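# Swap scanner reel to label-down pile, place new reel

## Task

Take the reel currently lying on the scanner's glass and set it on top of the pile of reels whose labels face down, without flipping it. Then pick the uppermost reel from the stack whose labels face up, turn it over, and lay it flat on the scanner glass with its label facing down. Finish with both grippers released from the reels.

## Robot and tools

Robot: two 6-joint arms, left_arm and right_arm, each with a parallel two-finger gripper. All poses in results share one scene frame. Its origin sits on the table surface midway between the arms, +x points out across the table, +z points up, and left_arm is mounted on the +y side. The arm names do not correspond to the left or right of any picture.

Joint order, used in every command row and every per-joint list in results: shoulder, elbow, waist, wrist pitch, wrist yaw, wrist roll. Follow this order only. Stated ranges in radians: waist -2.880 to 2.880, shoulder 0.000 to 3.142, elbow 0.000 to 3.019, wrist pitch -1.693 to 1.571, wrist yaw -1.571 to 1.571, wrist roll -2.094 to 2.094. True ends may differ by up to 0.019 rad.

The command row: 14 numbers, always for both arms even if one stays still. First left_arm's 6 joint values then its opening, then right_arm's 6 joint values then its opening. Joint values lie in [-1, 1] and are offsets, not targets: each is scaled (1.0 = 1.264 rad waist, 1.32 shoulder, 1.276 elbow, 1.83 wrist pitch, 1.686 wrist yaw, 2.022 wrist roll) and added to the joint's angle. The opening is absolute: +1 fully open, -1 closed. Optionally 12 more numbers in 0 to 1 follow: per-joint stiffness scales, left_arm's 6 then right_arm's 6, in joint order; they persist until changed.

execute_actions(actions): a list of up to 15 actions; each action is a table of up to 15 rows, one row per 1/30 s step; a short table repeats its final row to fill 15 steps (0.5 s). Offsets in every row are measured from the joint angles at the start of that action, not from the previous row; for a call's first action, from the last angles reported. If an action would push a joint more than 0.019 rad beyond its range, that action is rejected for both arms; if the first action fails this, or any action is malformed, the whole call does nothing. An empty list just returns the current state and images. "joint sent to its limit" means a joint was driven to its end.

move(target, speed, blocking): target is one 14-number row; its offsets count from the Joint positions in the most recent result that printed them. All joints travel together on paths finishing at the same moment, so grippers trace curves. speed (rad/s, 0.01 to 2, default 0.5) caps the joint with the farthest to go; paths last 0.5 to 10 s. Moves do not avoid obstacles or the other arm; faster moves hit harder, and aiming past a contact presses harder. The extra "move:" line reports the ending (done, off_target, moving, held, fault), limits=held or limits=none, and each arm's joint furthest from target. blocking=false returns after 0.5 s while motion continues; then use wait or stop before sending new rows or moves.

wait(seconds): 0 to 10; lets the robot hold its last command; returns early if a running move finishes. stop(): brakes a running move (needs room; fingers keep moving). zoom_image(camera, region): region [x0, y0, x1, y1] in pixels, at most 504x504, on cam_high, cam_low (504x504), cam_left_wrist or cam_right_wrist (616x616). finished_scene(scene): pass the current scene's number; irreversible, and the goal must still hold afterwards.

Reading results: each arm's end_effector_position (metres) and end_effector_quat_wxyz in the scene frame; the position is the point between the pads about 1 cm behind the fingertips and may be inaccurate at long reach. The gripper's fingers point along its +z axis and close along its y axis. Joint positions and Joint velocities list the six joints (rad, rad/s) then finger gap (m; 0.094 open). Joint targets shows what the joints are currently driven toward. grip_measured is opening on the command scale (each gripper off by up to about 1 mm). "joint command not followed" means a clearance check altered some joint targets. Step readings with HELD mark steps where an arm was held back. MOTOR HOT appears at 85 °C; at 100 °C the arm drops its load with an OVER-TEMPERATURE FAULT. Camera calibration (K, distortion, T_world_to_cam) is supplied and may be slightly off.

Motion behaviour: joints are rate limited, and each step's target stays within a lead of the measured angle (0.264 waist, 0.32 shoulder, 0.276 elbow, 0.33 wrist pitch, 0.186 wrist yaw, 0.522 wrist roll rad); targets that would move the gripper over 70 mm are scaled back. Large offsets therefore take several actions; resend the unfinished part. Zero offsets can let an arm sag; to hold, command back to the desired angles, then zeros. To grip, command an opening about 0.03 below grip_measured; less grips lightly. Pad force tops out near 50 to 62 N, less on parts under 2 mm thick.

Avoid: dropping or knocking anything off the table, the arms colliding or pressing each other, slams and hard pushes, and long load holding that overheats motors. Expect occasional brief disturbances to held or loose objects. The robot keeps its last command while you think.

Each tool is called after "Call:" as name([rows], argument=value, ...), one row to a line, values as JSON.

## Session

Call:
execute_actions(actions=[])

Scene clock: 0.00 s.
left_arm: end_effector_position=(+0.4768, -0.0115, +0.1820) grip_measured=+1.000 end_effector_quat_wxyz=(+0.050, +0.421, +0.905, +0.041) | right_arm: end_effector_position=(+0.1566, -0.5137, +0.3828) grip_measured=+1.000 end_effector_quat_wxyz=(+0.458, +0.619, +0.450, +0.453)
Joint names: [shoulder, elbow, waist, wrist pitch, wrist yaw, wrist roll]
Joint positions: left_arm=[ 1.805  1.655 -0.773 -1.335 -0.096  0.281  0.094] | right_arm=[ 0.774  0.786 -1.524 -0.527 -1.22   1.233  0.094]
Joint velocities: left_arm=[-0.005 -0.012 -0.005 -0.002 -0.051  0.022  0.   ] | right_arm=[ 0.005 -0.007 -0.024 -0.002  0.007 -0.051  0.   ]
Motor temperatures (°C, as the motors report them): left_arm=[25 30 25 26 26 26] | right_arm=[28 27 24 26 25 25]
Joint targets: left_arm=[1.807 1.680 -0.773 -1.333 -0.096 0.281] | right_arm=[0.776 0.810 -1.524 -0.524 -1.219 1.234]
Joint stiffness scale: left_arm=[1. 1. 1. 1. 1. 1.] | right_arm=[1. 1. 1. 1. 1. 1.]
camera_calibration (this result's frames):
cam_left_wrist: T_world_to_cam=[[-0.75144, -0.647781, -0.125369, 0.375491], [-0.604147, 0.599143, 0.525389, 0.207062], [-0.265223, 0.47054, -0.841575, 0.409115], [0, 0, 0, 1]] pos_world=[0.515762, -0.0733286, 0.282588]
cam_right_wrist: T_world_to_cam=[[-0.142032, 0.181193, -0.973137, 0.485307], [-0.424046, 0.877189, 0.225219, 0.432611], [0.894434, 0.444644, -0.0477547, 0.228483], [0, 0, 0, 1]] pos_world=[0.0480133, -0.56901, 0.385749]

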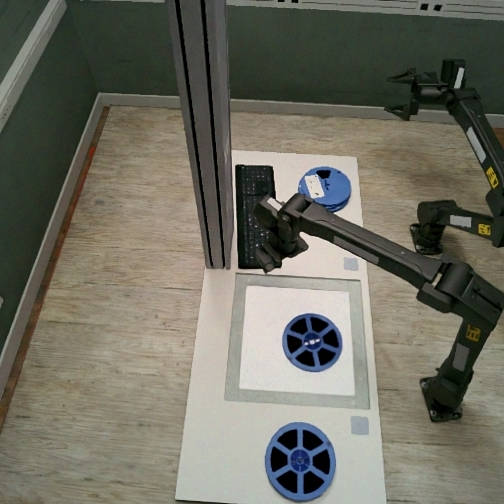

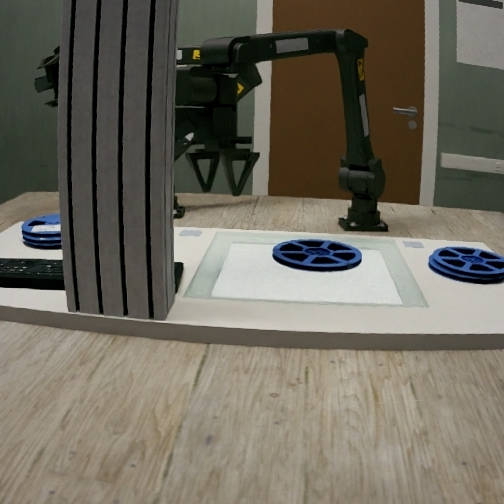

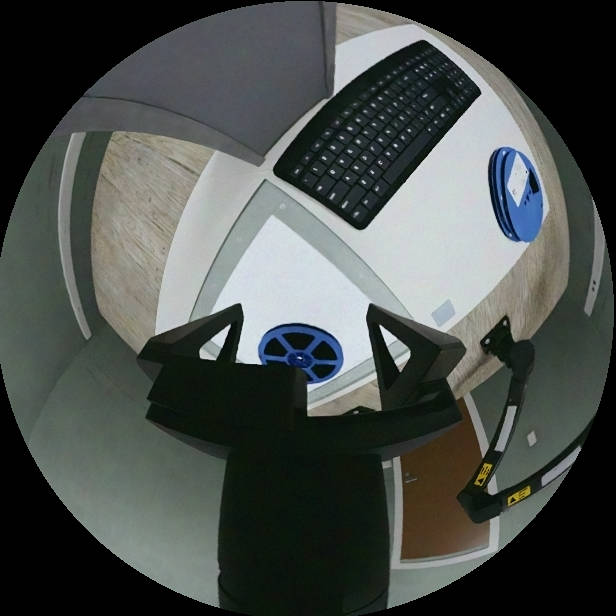

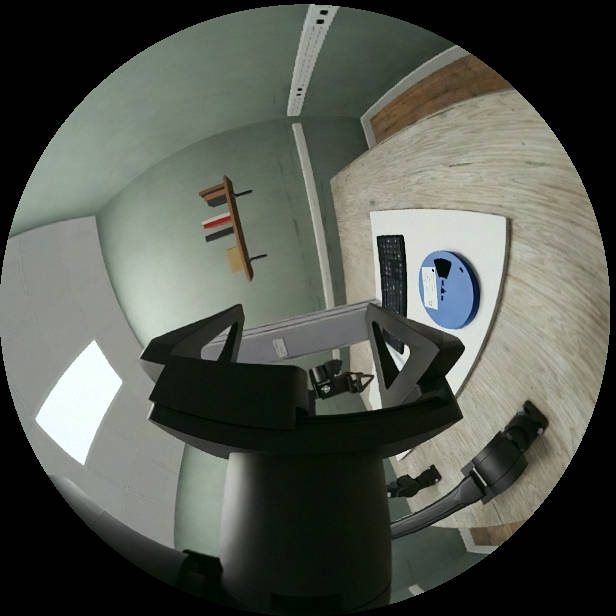

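Call:
move(target=[-0.23,-0.39,0.216,0.063,0.057,-0.139,-0.4,0.51,0.32,0.636,-0.41,0.723,-0.91,-0.2], speed=0.7)

Scene clock: 4.07 s.
left_arm: end_effector_position=(+0.3910, +0.1613, +0.1315) grip_measured=-0.398 end_effector_quat_wxyz=(-0.011, +0.168, +0.986, +0.004) | right_arm: end_effector_position=(+0.2878, -0.4827, +0.1608) grip_measured=-0.198 end_effector_quat_wxyz=(+0.010, +0.012, +1.000, -0.005)
Joint names: [shoulder, elbow, waist, wrist pitch, wrist yaw, wrist roll]
Joint positions: left_arm=[ 1.52   1.159 -0.506 -1.233 -0.005  0.011  0.028] | right_arm=[ 1.437  1.15  -0.721 -1.262 -0.004 -0.597  0.038]
Joint velocities: left_arm=[ 0.015 -0.002 -0.005 -0.027 -0.007  0.037 -0.002] | right_arm=[ 0.005  0.007  0.005  0.002 -0.037  0.037  0.001]
Motor temperatures (°C, as the motors report them): left_arm=[26 31 25 26 26 26] | right_arm=[28 29 24 26 25 25]
Joint targets: left_arm=[1.501 1.158 -0.500 -1.219 -0.000 0.000] | right_arm=[1.448 1.195 -0.720 -1.277 -0.000 -0.606]
Joint stiffness scale: left_arm=[1. 1. 1. 1. 1. 1.] | right_arm=[1. 1. 1. 1. 1. 1.]
move: off_target (right_arm); limits=none; left_arm: farthest joint: the shoulder, 0.018 radians from its target (0.304 radians at the start); right_arm: farthest joint: the elbow, 0.044 radians from its target (0.408 radians at the start)
camera_calibration (this result's frames):
cam_left_wrist: T_world_to_cam=[[-0.325023, -0.94559, -0.0147968, 0.283407], [-0.761616, 0.252447, 0.596835, 0.186262], [-0.560626, 0.205255, -0.802228, 0.415636], [0, 0, 0, 1]] pos_world=[0.46699, 0.135654, 0.226461]
cam_right_wrist: T_world_to_cam=[[-0.0300543, -0.999488, 0.0109861, -0.478088], [-0.81795, 0.0309098, 0.574458, 0.159745], [-0.574504, 0.00827882, -0.81846, 0.422771], [0, 0, 0, 1]] pos_world=[0.359178, -0.486281, 0.259506]

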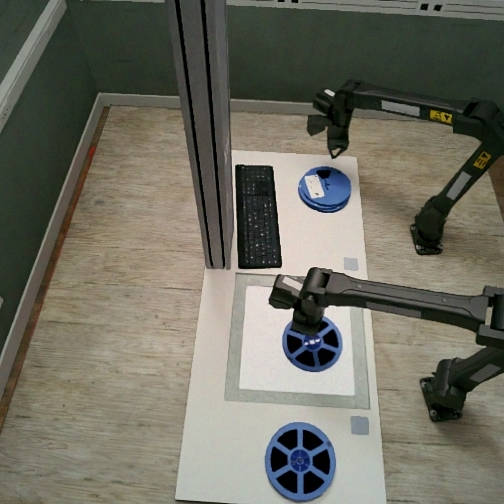

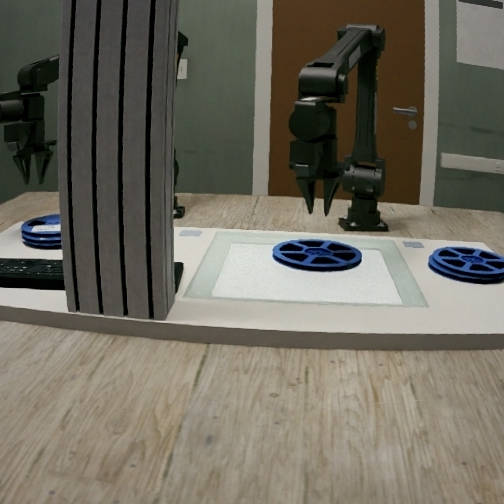

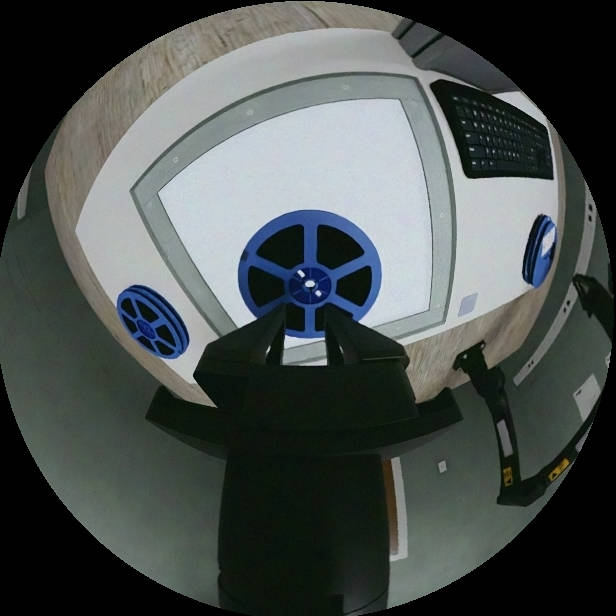

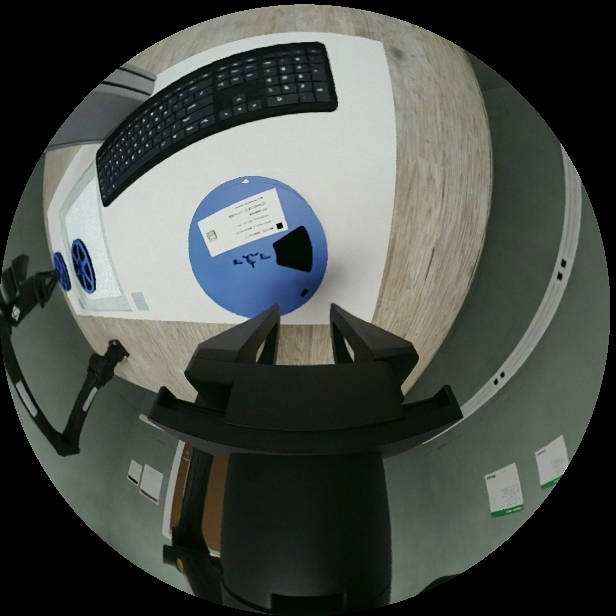

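Call:
move(target=[0.115,0.0,-0.017,0.095,0,0,-0.4,0.12,0.035,0,0.08,0,-0.1,-0.2], speed=0.2)

Scene clock: 6.40 s.
left_arm: end_effector_position=(+0.4226, +0.1447, +0.0744) grip_measured=-0.398 end_effector_quat_wxyz=(+0.000, +0.174, +0.985, +0.002) | right_arm: end_effector_position=(+0.3148, -0.5020, +0.1030) grip_measured=-0.198 end_effector_quat_wxyz=(+0.004, -0.084, +0.996, -0.001)
Joint names: [shoulder, elbow, waist, wrist pitch, wrist yaw, wrist roll]
Joint positions: left_arm=[ 1.655  1.159 -0.519 -1.075 -0.005  0.011  0.028] | right_arm=[ 1.583  1.153 -0.721 -1.132 -0.004 -0.791  0.038]
Joint velocities: left_arm=[-0.015  0.002 -0.005  0.002 -0.022 -0.022  0.   ] | right_arm=[-0.015 -0.022 -0.015 -0.017  0.007 -0.007  0.001]
Motor temperatures (°C, as the motors report them): left_arm=[26 31 25 26 26 26] | right_arm=[28 30 24 26 25 25]
Joint targets: left_arm=[1.672 1.159 -0.528 -1.060 -0.005 0.011] | right_arm=[1.596 1.195 -0.721 -1.116 -0.004 -0.800]
Joint stiffness scale: left_arm=[1. 1. 1. 1. 1. 1.] | right_arm=[1. 1. 1. 1. 1. 1.]
move: off_target (right_arm); limits=none; left_arm: farthest joint: the shoulder, 0.017 radians from its target (0.152 radians at the start); right_arm: farthest joint: the elbow, 0.042 radians from its target (0.045 radians at the start)
camera_calibration (this result's frames):
cam_left_wrist: T_world_to_cam=[[-0.336216, -0.941667, -0.0148904, 0.281298], [-0.771369, 0.266272, 0.578005, 0.252176], [-0.540323, 0.20582, -0.815898, 0.383302], [0, 0, 0, 1]] pos_world=[0.496204, 0.118851, 0.171165]
cam_right_wrist: T_world_to_cam=[[0.162694, -0.986663, 0.0051959, -0.54965], [-0.801521, -0.12909, 0.583866, 0.129234], [-0.575408, -0.0991559, -0.811833, 0.33677], [0, 0, 0, 1]] pos_world=[0.386789, -0.492244, 0.200802]

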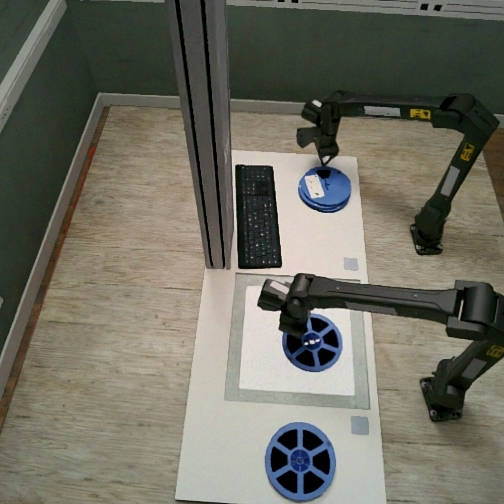

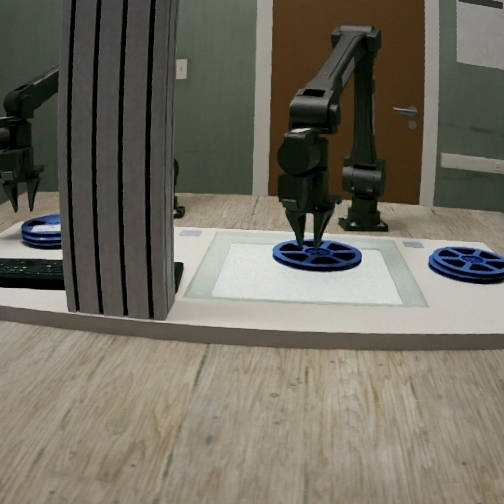

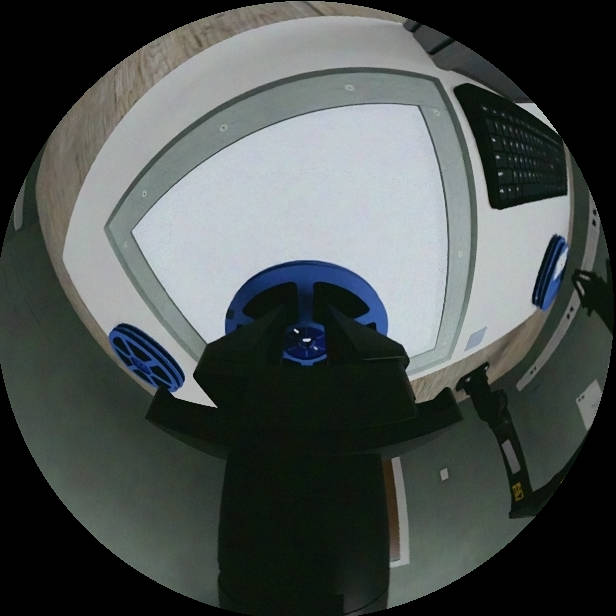

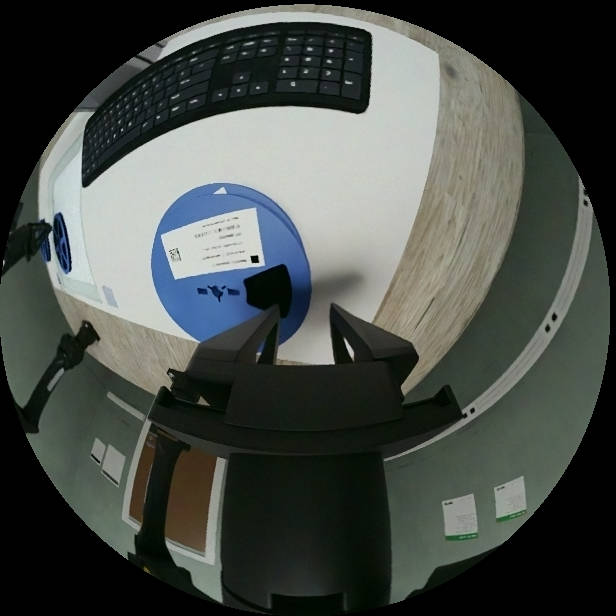

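Call:
move(target=[0,-0.065,0,0.05,0,0,-0.4,0.02,-0.065,0.02,0.06,0,0,-0.2], speed=0.06)

Scene clock: 8.97 s.
left_arm: end_effector_position=(+0.4077, +0.1500, +0.0485) grip_measured=-0.398 end_effector_quat_wxyz=(-0.001, +0.174, +0.985, +0.003) | right_arm: end_effector_position=(+0.3099, -0.4898, +0.0723) grip_measured=-0.198 end_effector_quat_wxyz=(+0.006, -0.093, +0.996, -0.003)
Joint names: [shoulder, elbow, waist, wrist pitch, wrist yaw, wrist roll]
Joint positions: left_arm=[ 1.655  1.08  -0.519 -0.998 -0.005  0.011  0.028] | right_arm=[ 1.592  1.072 -0.704 -1.039 -0.004 -0.791  0.038]
Joint velocities: left_arm=[-0.005  0.002  0.005 -0.022 -0.022 -0.037  0.   ] | right_arm=[-0.005 -0.002  0.005  0.007 -0.066 -0.051 -0.   ]
Motor temperatures (°C, as the motors report them): left_arm=[26 31 25 26 26 26] | right_arm=[28 30 24 26 25 25]
Joint targets: left_arm=[1.655 1.076 -0.519 -0.983 -0.005 0.011] | right_arm=[1.610 1.069 -0.695 -1.022 -0.004 -0.791]
Joint stiffness scale: left_arm=[1. 1. 1. 1. 1. 1.] | right_arm=[1. 1. 1. 1. 1. 1.]
move: done; limits=none; left_arm: farthest joint: the wrist pitch, 0.014 radians from its target (0.091 radians at the start); right_arm: farthest joint: the shoulder, 0.018 radians from its target (0.026 radians at the start)
camera_calibration (this result's frames):
cam_left_wrist: T_world_to_cam=[[-0.336243, -0.941658, -0.014883, 0.28086], [-0.770328, 0.265905, 0.57956, 0.253773], [-0.54179, 0.206338, -0.814794, 0.353444], [0, 0, 0, 1]] pos_world=[0.481418, 0.124066, 0.145087]
cam_right_wrist: T_world_to_cam=[[0.179203, -0.983774, 0.00870615, -0.54056], [-0.801616, -0.140879, 0.581003, 0.139242], [-0.570349, -0.111096, -0.813855, 0.302991], [0, 0, 0, 1]] pos_world=[0.381298, -0.478511, 0.170397]

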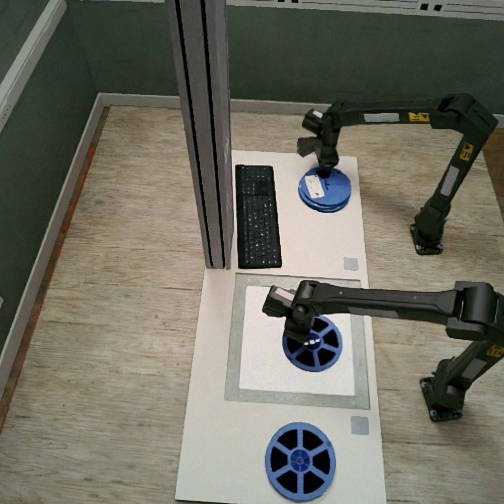

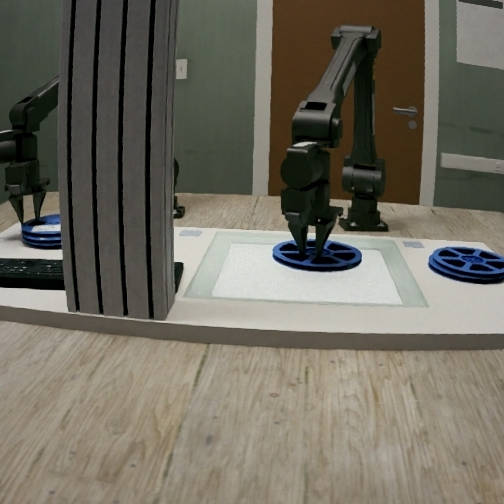

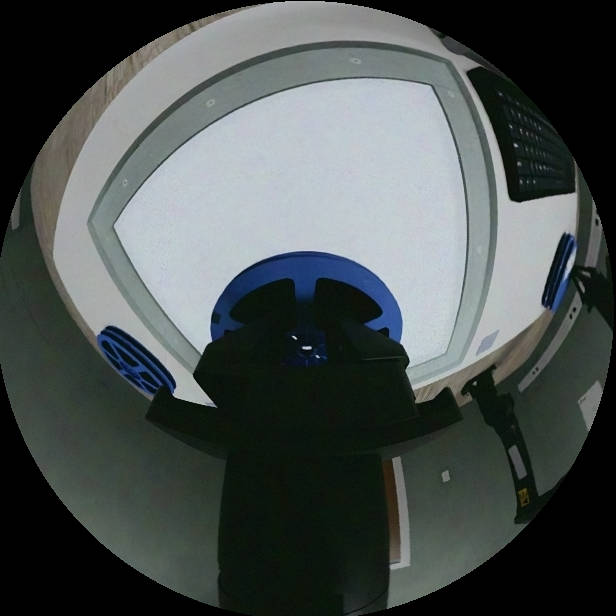

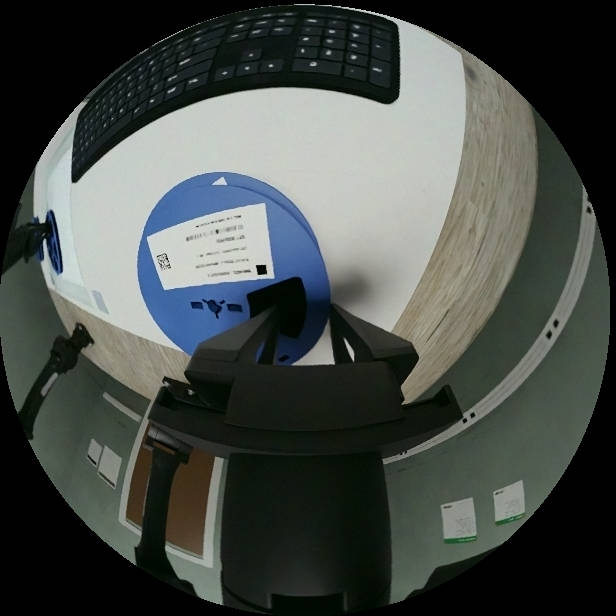

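Call:
move(target=[0.02,0,0,0,0,0,-0.4,0.03,0,0,0.015,0,0,-0.2], speed=0.05)

Call:
move(target=[0.01,0,0,0,0,0,-1,0.015,0,0,0,0,0,-1])

Call:
move(target=[-0.03,0.19,0,-0.13,0,0,-1,-0.1,0.15,0,-0.15,0,0,-1], speed=0.12)

Scene clock: 10.43 s.
left_arm: end_effector_position=(+0.4077, +0.1500, +0.0485) grip_measured=-0.398 end_effector_quat_wxyz=(-0.001, +0.174, +0.985, +0.003) | right_arm: end_effector_position=(+0.3098, -0.4897, +0.0715) grip_measured=-0.198 end_effector_quat_wxyz=(+0.005, -0.093, +0.996, -0.002)
Joint names: [shoulder, elbow, waist, wrist pitch, wrist yaw, wrist roll]
Joint positions: left_arm=[ 1.655  1.08  -0.519 -0.998 -0.005  0.011  0.028] | right_arm=[ 1.594  1.072 -0.704 -1.039 -0.004 -0.791  0.038]
Joint velocities: left_arm=[-0.005 -0.017 -0.015  0.002 -0.051  0.007  0.001] | right_arm=[-0.005  0.007 -0.005 -0.002  0.007 -0.022 -0.001]
Motor temperatures (°C, as the motors report them): left_arm=[26 32 25 26 26 26] | right_arm=[29 30 24 26 25 25]
Joint targets: left_arm=[1.681 1.080 -0.519 -0.998 -0.005 0.011] | right_arm=[1.632 1.072 -0.704 -1.011 -0.004 -0.791]
Joint stiffness scale: left_arm=[1. 1. 1. 1. 1. 1.] | right_arm=[1. 1. 1. 1. 1. 1.]
move: off_target (left_arm, right_arm); limits=none; left_arm: farthest joint: the shoulder, 0.026 radians from its target (0.026 radians at the start); right_arm: farthest joint: the shoulder, 0.038 radians from its target (0.040 radians at the start)
camera_calibration (this result's frames):
cam_left_wrist: T_world_to_cam=[[-0.336243, -0.941658, -0.014883, 0.28086], [-0.770328, 0.265905, 0.57956, 0.253773], [-0.54179, 0.206338, -0.814794, 0.353444], [0, 0, 0, 1]] pos_world=[0.481418, 0.124066, 0.145087]
cam_right_wrist: T_world_to_cam=[[0.179215, -0.983782, 0.00735729, -0.540386], [-0.800704, -0.141511, 0.582106, 0.138961], [-0.571625, -0.110213, -0.81308, 0.30308], [0, 0, 0, 1]] pos_world=[0.38136, -0.478554, 0.169514]

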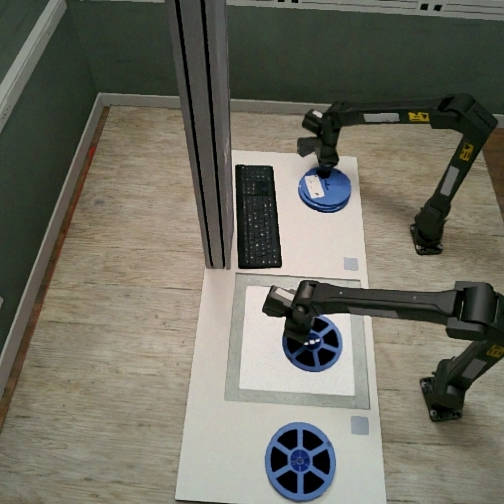

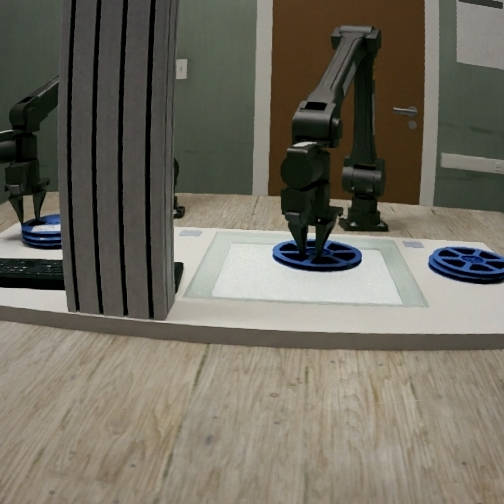

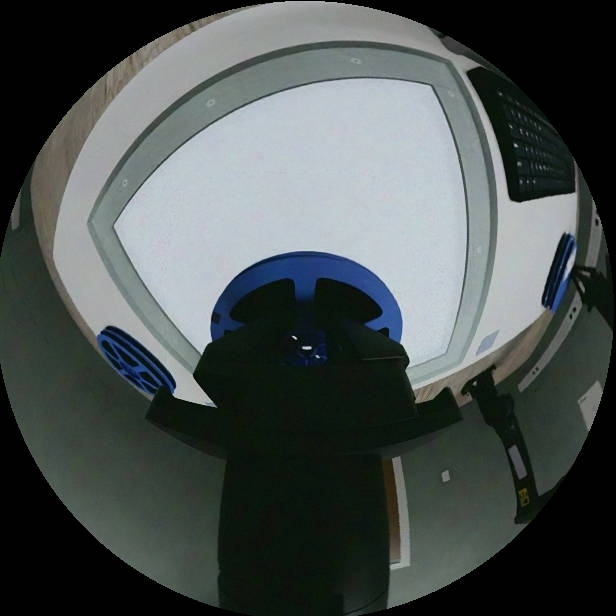

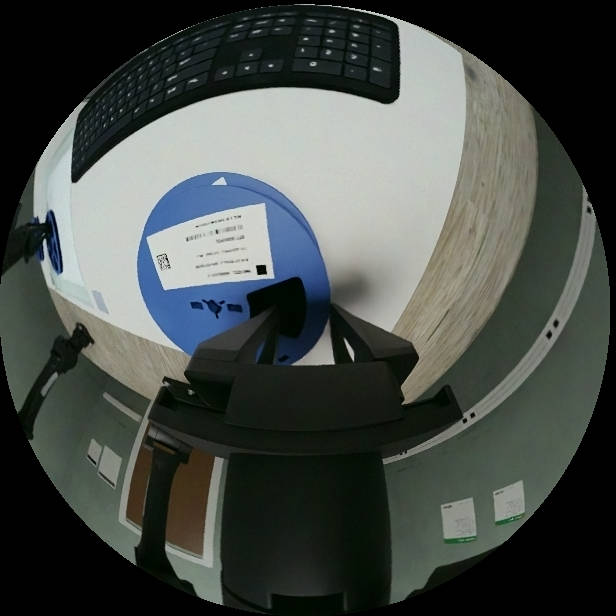

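Scene clock: 11.13 s.
left_arm: end_effector_position=(+0.4077, +0.1500, +0.0485) grip_measured=-0.771 end_effector_quat_wxyz=(-0.001, +0.175, +0.985, +0.003) | right_arm: end_effector_position=(+0.3097, -0.4895, +0.0722) grip_measured=-0.675 end_effector_quat_wxyz=(+0.006, -0.092, +0.996, -0.002)
Joint names: [shoulder, elbow, waist, wrist pitch, wrist yaw, wrist roll]
Joint positions: left_arm=[ 1.655  1.08  -0.519 -0.998 -0.005  0.012  0.011] | right_arm=[ 1.592  1.072 -0.704 -1.039 -0.004 -0.79   0.015]
Joint velocities: left_arm=[-0.005 -0.002 -0.005  0.007  0.022 -0.037  0.001] | right_arm=[ 0.005 -0.012 -0.015  0.007 -0.051 -0.007 -0.001]
Motor temperatures (°C, as the motors report them): left_arm=[26 32 25 26 26 26] | right_arm=[29 30 24 26 25 25]
Joint targets: left_arm=[1.668 1.080 -0.519 -0.998 -0.005 0.011] | right_arm=[1.613 1.072 -0.704 -1.039 -0.004 -0.791]
Joint stiffness scale: left_arm=[1. 1. 1. 1. 1. 1.] | right_arm=[1. 1. 1. 1. 1. 1.]
move: off_target (right_arm); limits=none; left_arm: farthest joint: the shoulder, 0.013 radians from its target (0.013 radians at the start); right_arm: farthest joint: the shoulder, 0.022 radians from its target (0.020 radians at the start)
camera_calibration (this result's frames):
cam_left_wrist: T_world_to_cam=[[-0.337319, -0.941267, -0.015262, 0.281325], [-0.770093, 0.266579, 0.579563, 0.253577], [-0.541455, 0.207251, -0.814785, 0.353169], [0, 0, 0, 1]] pos_world=[0.481399, 0.124009, 0.145087]
cam_right_wrist: T_world_to_cam=[[0.178087, -0.983985, 0.00761423, -0.539942], [-0.801358, -0.140535, 0.581442, 0.139207], [-0.57106, -0.109649, -0.813552, 0.303676], [0, 0, 0, 1]] pos_world=[0.381128, -0.478433, 0.170227]

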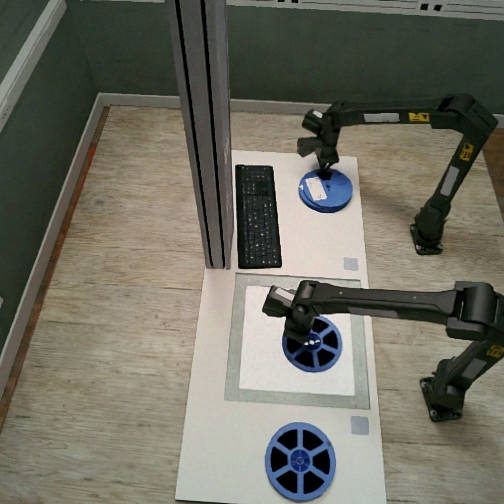

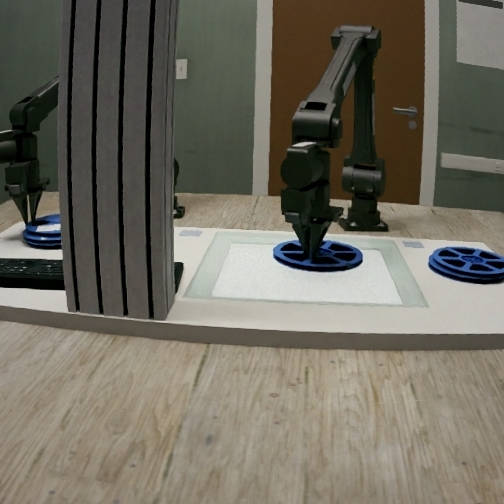

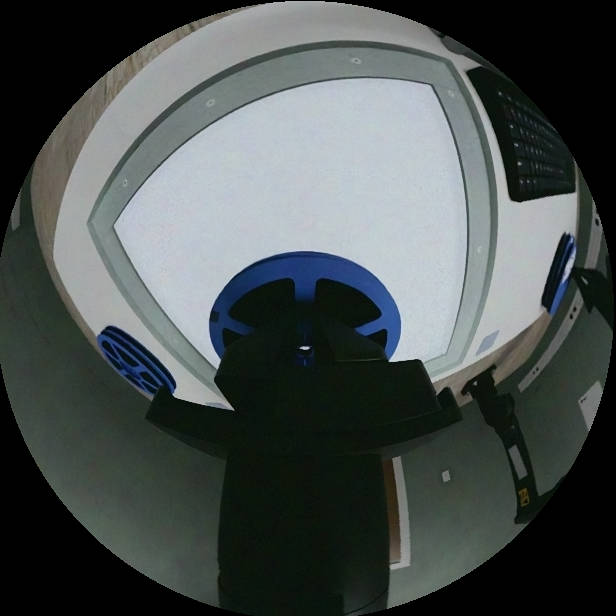

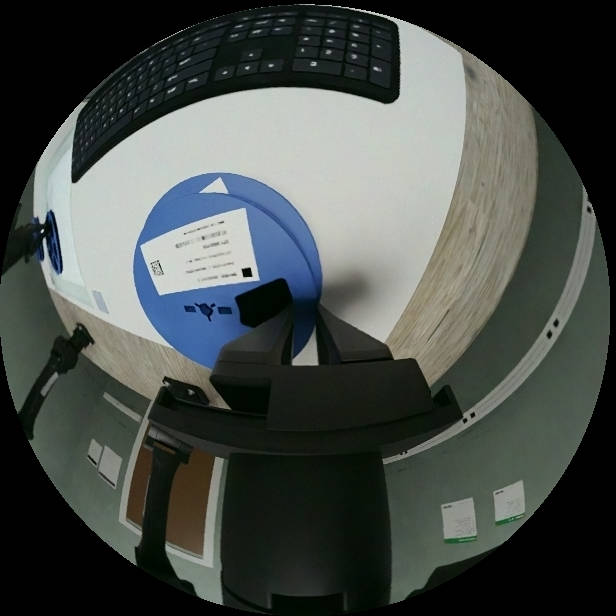

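Scene clock: 13.80 s.
left_arm: end_effector_position=(+0.4319, +0.1415, +0.1200) grip_measured=-0.771 end_effector_quat_wxyz=(-0.009, +0.175, +0.985, +0.004) | right_arm: end_effector_position=(+0.3046, -0.4860, +0.1730) grip_measured=-0.675 end_effector_quat_wxyz=(+0.010, -0.092, +0.996, -0.005)
Joint names: [shoulder, elbow, waist, wrist pitch, wrist yaw, wrist roll]
Joint positions: left_arm=[ 1.64   1.271 -0.519 -1.221 -0.005  0.012  0.011] | right_arm=[ 1.469  1.216 -0.704 -1.297 -0.004 -0.79   0.015]
Joint velocities: left_arm=[-0.005 -0.007  0.005 -0.012 -0.007 -0.022  0.   ] | right_arm=[-0.015  0.012 -0.024 -0.022 -0.007 -0.022 -0.   ]
Motor temperatures (°C, as the motors report them): left_arm=[27 33 25 26 26 26] | right_arm=[29 31 24 26 25 25]
Joint targets: left_arm=[1.615 1.322 -0.519 -1.236 -0.005 0.012] | right_arm=[1.460 1.264 -0.704 -1.314 -0.004 -0.790]
Joint stiffness scale: left_arm=[1. 1. 1. 1. 1. 1.] | right_arm=[1. 1. 1. 1. 1. 1.]
move: off_target (left_arm, right_arm); limits=none; left_arm: farthest joint: the elbow, 0.052 radians from its target (0.243 radians at the start); right_arm: farthest joint: the elbow, 0.047 radians from its target (0.191 radians at the start)
camera_calibration (this result's frames):
cam_left_wrist: T_world_to_cam=[[-0.337571, -0.941178, -0.0151715, 0.28263], [-0.760384, 0.263154, 0.593773, 0.227708], [-0.554853, 0.211976, -0.80449, 0.430207], [0, 0, 0, 1]] pos_world=[0.507255, 0.114889, 0.215179]
cam_right_wrist: T_world_to_cam=[[0.177997, -0.983922, 0.0146198, -0.537516], [-0.806077, -0.13727, 0.575671, 0.0810198], [-0.564408, -0.114252, -0.817551, 0.379656], [0, 0, 0, 1]] pos_world=[0.375265, -0.474376, 0.271606]

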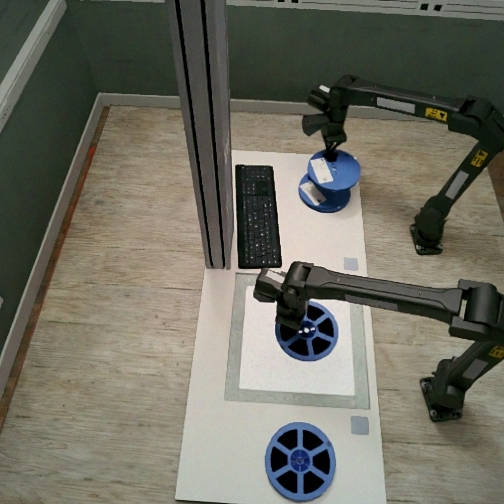

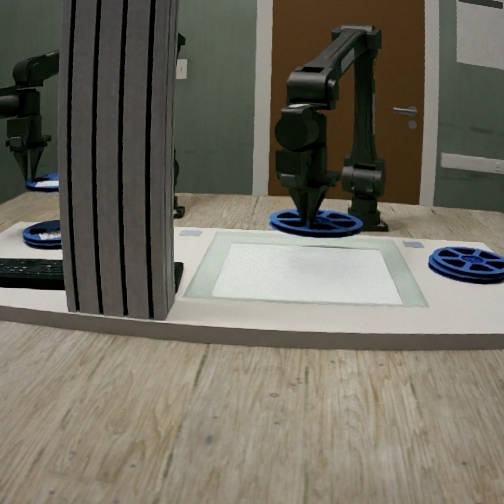

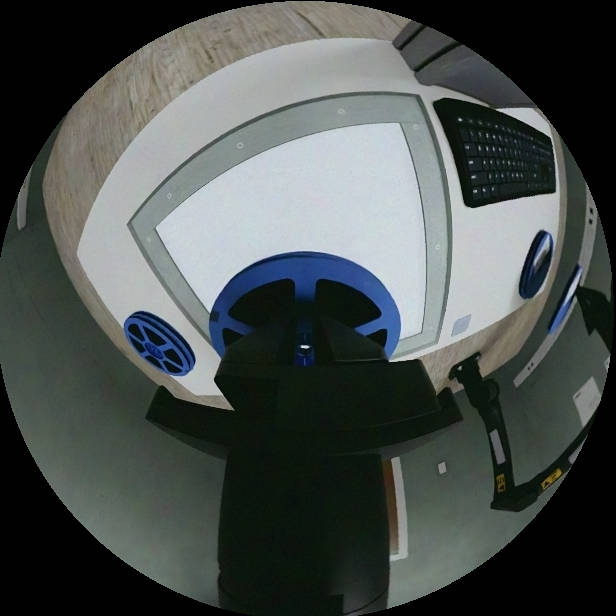

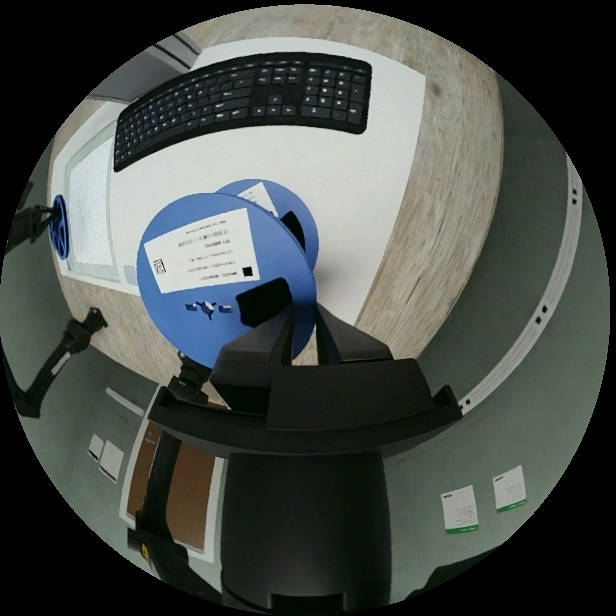

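Call:
move(target=[0.04,0.075,0.6,0,0,0,-1,0,0.037,0,0,0,0,-1], speed=0.3)

Call:
move(target=[0.04,-0.03,0,0.05,0,0,-1,0,0.037,0,0,0,0,-1], speed=0.08)

Scene clock: 17.30 s.
left_arm: end_effector_position=(+0.4292, +0.4930, +0.1176) grip_measured=-0.777 end_effector_quat_wxyz=(-0.014, -0.203, +0.979, -0.001) | right_arm: end_effector_position=(+0.3046, -0.4860, +0.1730) grip_measured=-0.675 end_effector_quat_wxyz=(+0.010, -0.092, +0.996, -0.005)
Joint names: [shoulder, elbow, waist, wrist pitch, wrist yaw, wrist roll]
Joint positions: left_arm=[ 1.679  1.314  0.242 -1.234 -0.005  0.012  0.01 ] | right_arm=[ 1.469  1.216 -0.704 -1.297 -0.004 -0.79   0.015]
Joint velocities: left_arm=[-0.015 -0.002 -0.005 -0.002 -0.007  0.066  0.   ] | right_arm=[-0.005 -0.002  0.005  0.007  0.007 -0.022  0.   ]
Motor temperatures (°C, as the motors report them): left_arm=[27 34 25 26 26 26] | right_arm=[29 31 24 26 25 25]
Joint targets: left_arm=[1.693 1.366 0.240 -1.221 -0.005 0.012] | right_arm=[1.469 1.264 -0.704 -1.297 -0.004 -0.790]
Joint stiffness scale: left_arm=[1. 1. 1. 1. 1. 1.] | right_arm=[1. 1. 1. 1. 1. 1.]
move: off_target (left_arm, right_arm); limits=none; left_arm: farthest joint: the elbow, 0.053 radians from its target (0.096 radians at the start); right_arm: farthest joint: the elbow, 0.047 radians from its target (0.047 radians at the start)
camera_calibration (this result's frames):
cam_left_wrist: T_world_to_cam=[[0.404211, -0.914547, -0.0147541, 0.28096], [-0.727532, -0.331247, 0.60081, 0.412603], [-0.554356, -0.23212, -0.799256, 0.570327], [0, 0, 0, 1]] pos_world=[0.502779, 0.526008, 0.212086]
cam_right_wrist: T_world_to_cam=[[0.177997, -0.983922, 0.0146198, -0.537516], [-0.806077, -0.13727, 0.575671, 0.0810198], [-0.564408, -0.114252, -0.817551, 0.379656], [0, 0, 0, 1]] pos_world=[0.375265, -0.474376, 0.271606]

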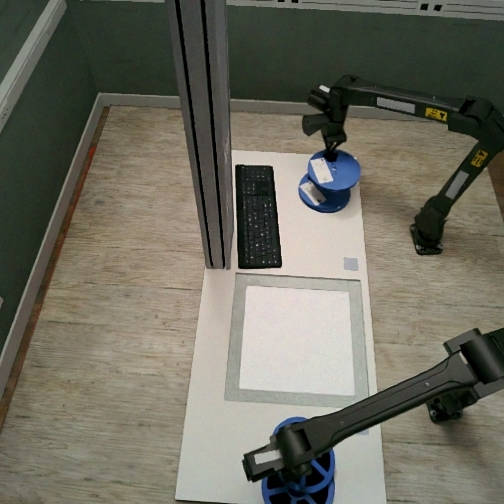

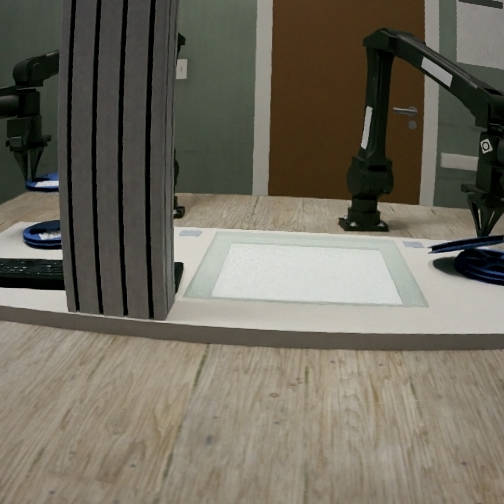

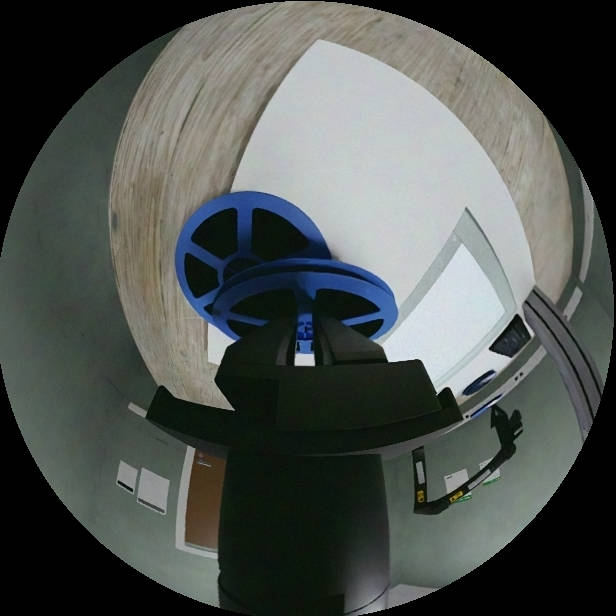

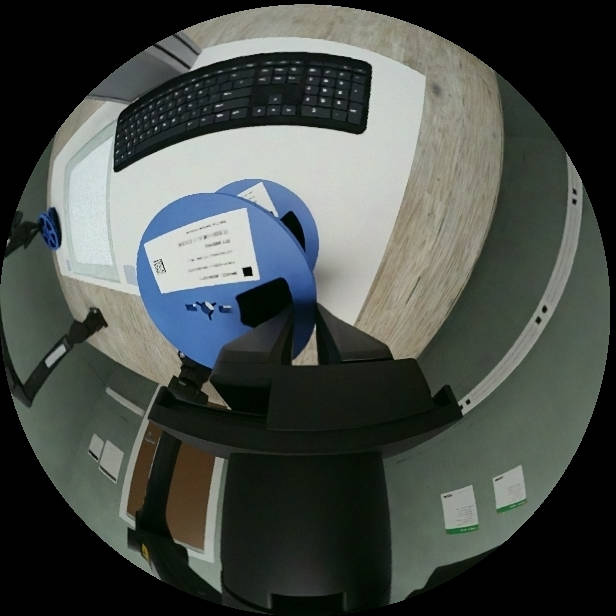

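Scene clock: 18.73 s.
left_arm: end_effector_position=(+0.4333, +0.4948, +0.0912) grip_measured=-0.777 end_effector_quat_wxyz=(-0.008, -0.203, +0.979, +0.001) | right_arm: end_effector_position=(+0.3046, -0.4860, +0.1730) grip_measured=-0.675 end_effector_quat_wxyz=(+0.010, -0.092, +0.996, -0.005)
Joint names: [shoulder, elbow, waist, wrist pitch, wrist yaw, wrist roll]
Joint positions: left_arm=[ 1.709  1.279  0.242 -1.157 -0.005  0.012  0.01 ] | right_arm=[ 1.469  1.216 -0.704 -1.297 -0.004 -0.79   0.015]
Joint velocities: left_arm=[ 0.005  0.002 -0.015 -0.012  0.007  0.022 -0.   ] | right_arm=[-0.005 -0.012 -0.005 -0.002  0.037  0.007 -0.001]
Motor temperatures (°C, as the motors report them): left_arm=[27 34 25 26 26 26] | right_arm=[29 32 24 26 25 25]
Joint targets: left_arm=[1.732 1.275 0.242 -1.143 -0.005 0.012] | right_arm=[1.469 1.264 -0.704 -1.297 -0.004 -0.790]
Joint stiffness scale: left_arm=[1. 1. 1. 1. 1. 1.] | right_arm=[1. 1. 1. 1. 1. 1.]
move: off_target (left_arm, right_arm); limits=none; left_arm: farthest joint: the shoulder, 0.023 radians from its target (0.053 radians at the start); right_arm: farthest joint: the elbow, 0.047 radians from its target (0.047 radians at the start)
camera_calibration (this result's frames):
cam_left_wrist: T_world_to_cam=[[0.404381, -0.914471, -0.0148162, 0.280489], [-0.734377, -0.334313, 0.590699, 0.437497], [-0.54513, -0.227987, -0.806756, 0.546667], [0, 0, 0, 1]] pos_world=[0.505868, 0.527393, 0.186753]
cam_right_wrist: T_world_to_cam=[[0.177997, -0.983922, 0.0146198, -0.537516], [-0.806077, -0.13727, 0.575671, 0.0810198], [-0.564408, -0.114252, -0.817551, 0.379656], [0, 0, 0, 1]] pos_world=[0.375265, -0.474376, 0.271606]

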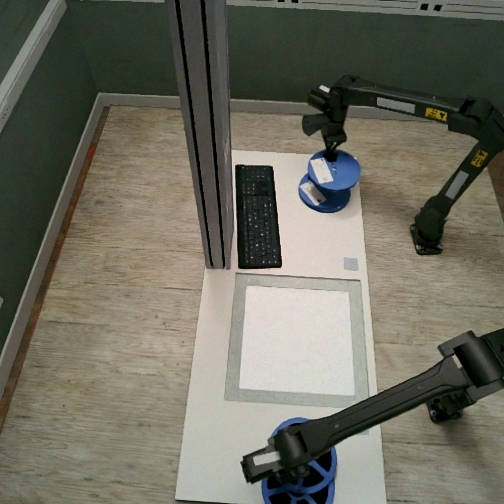

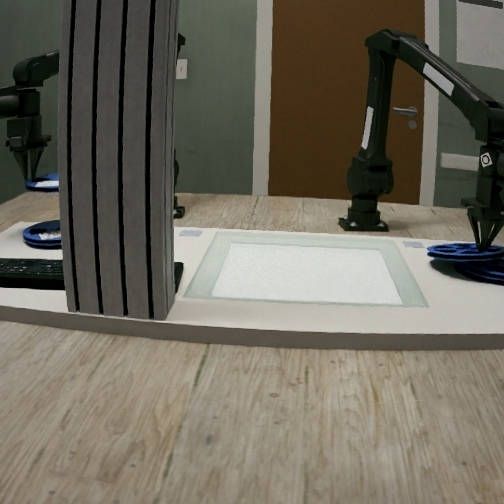

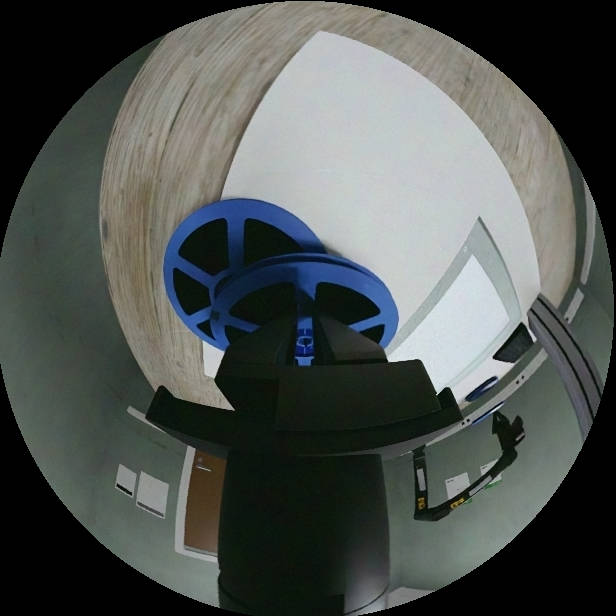

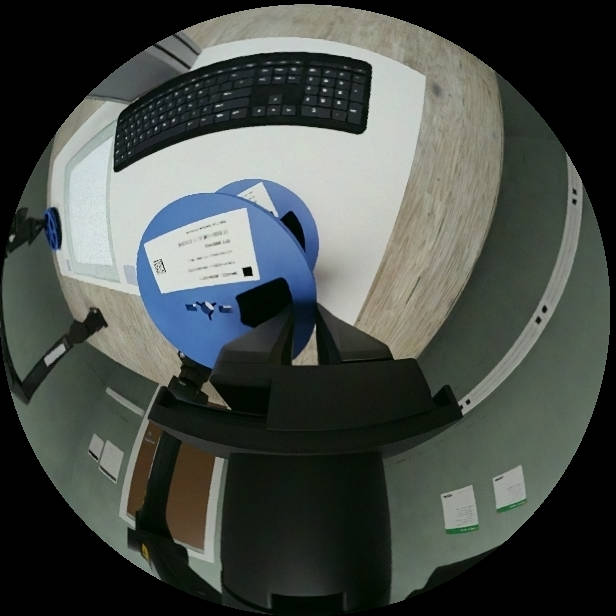

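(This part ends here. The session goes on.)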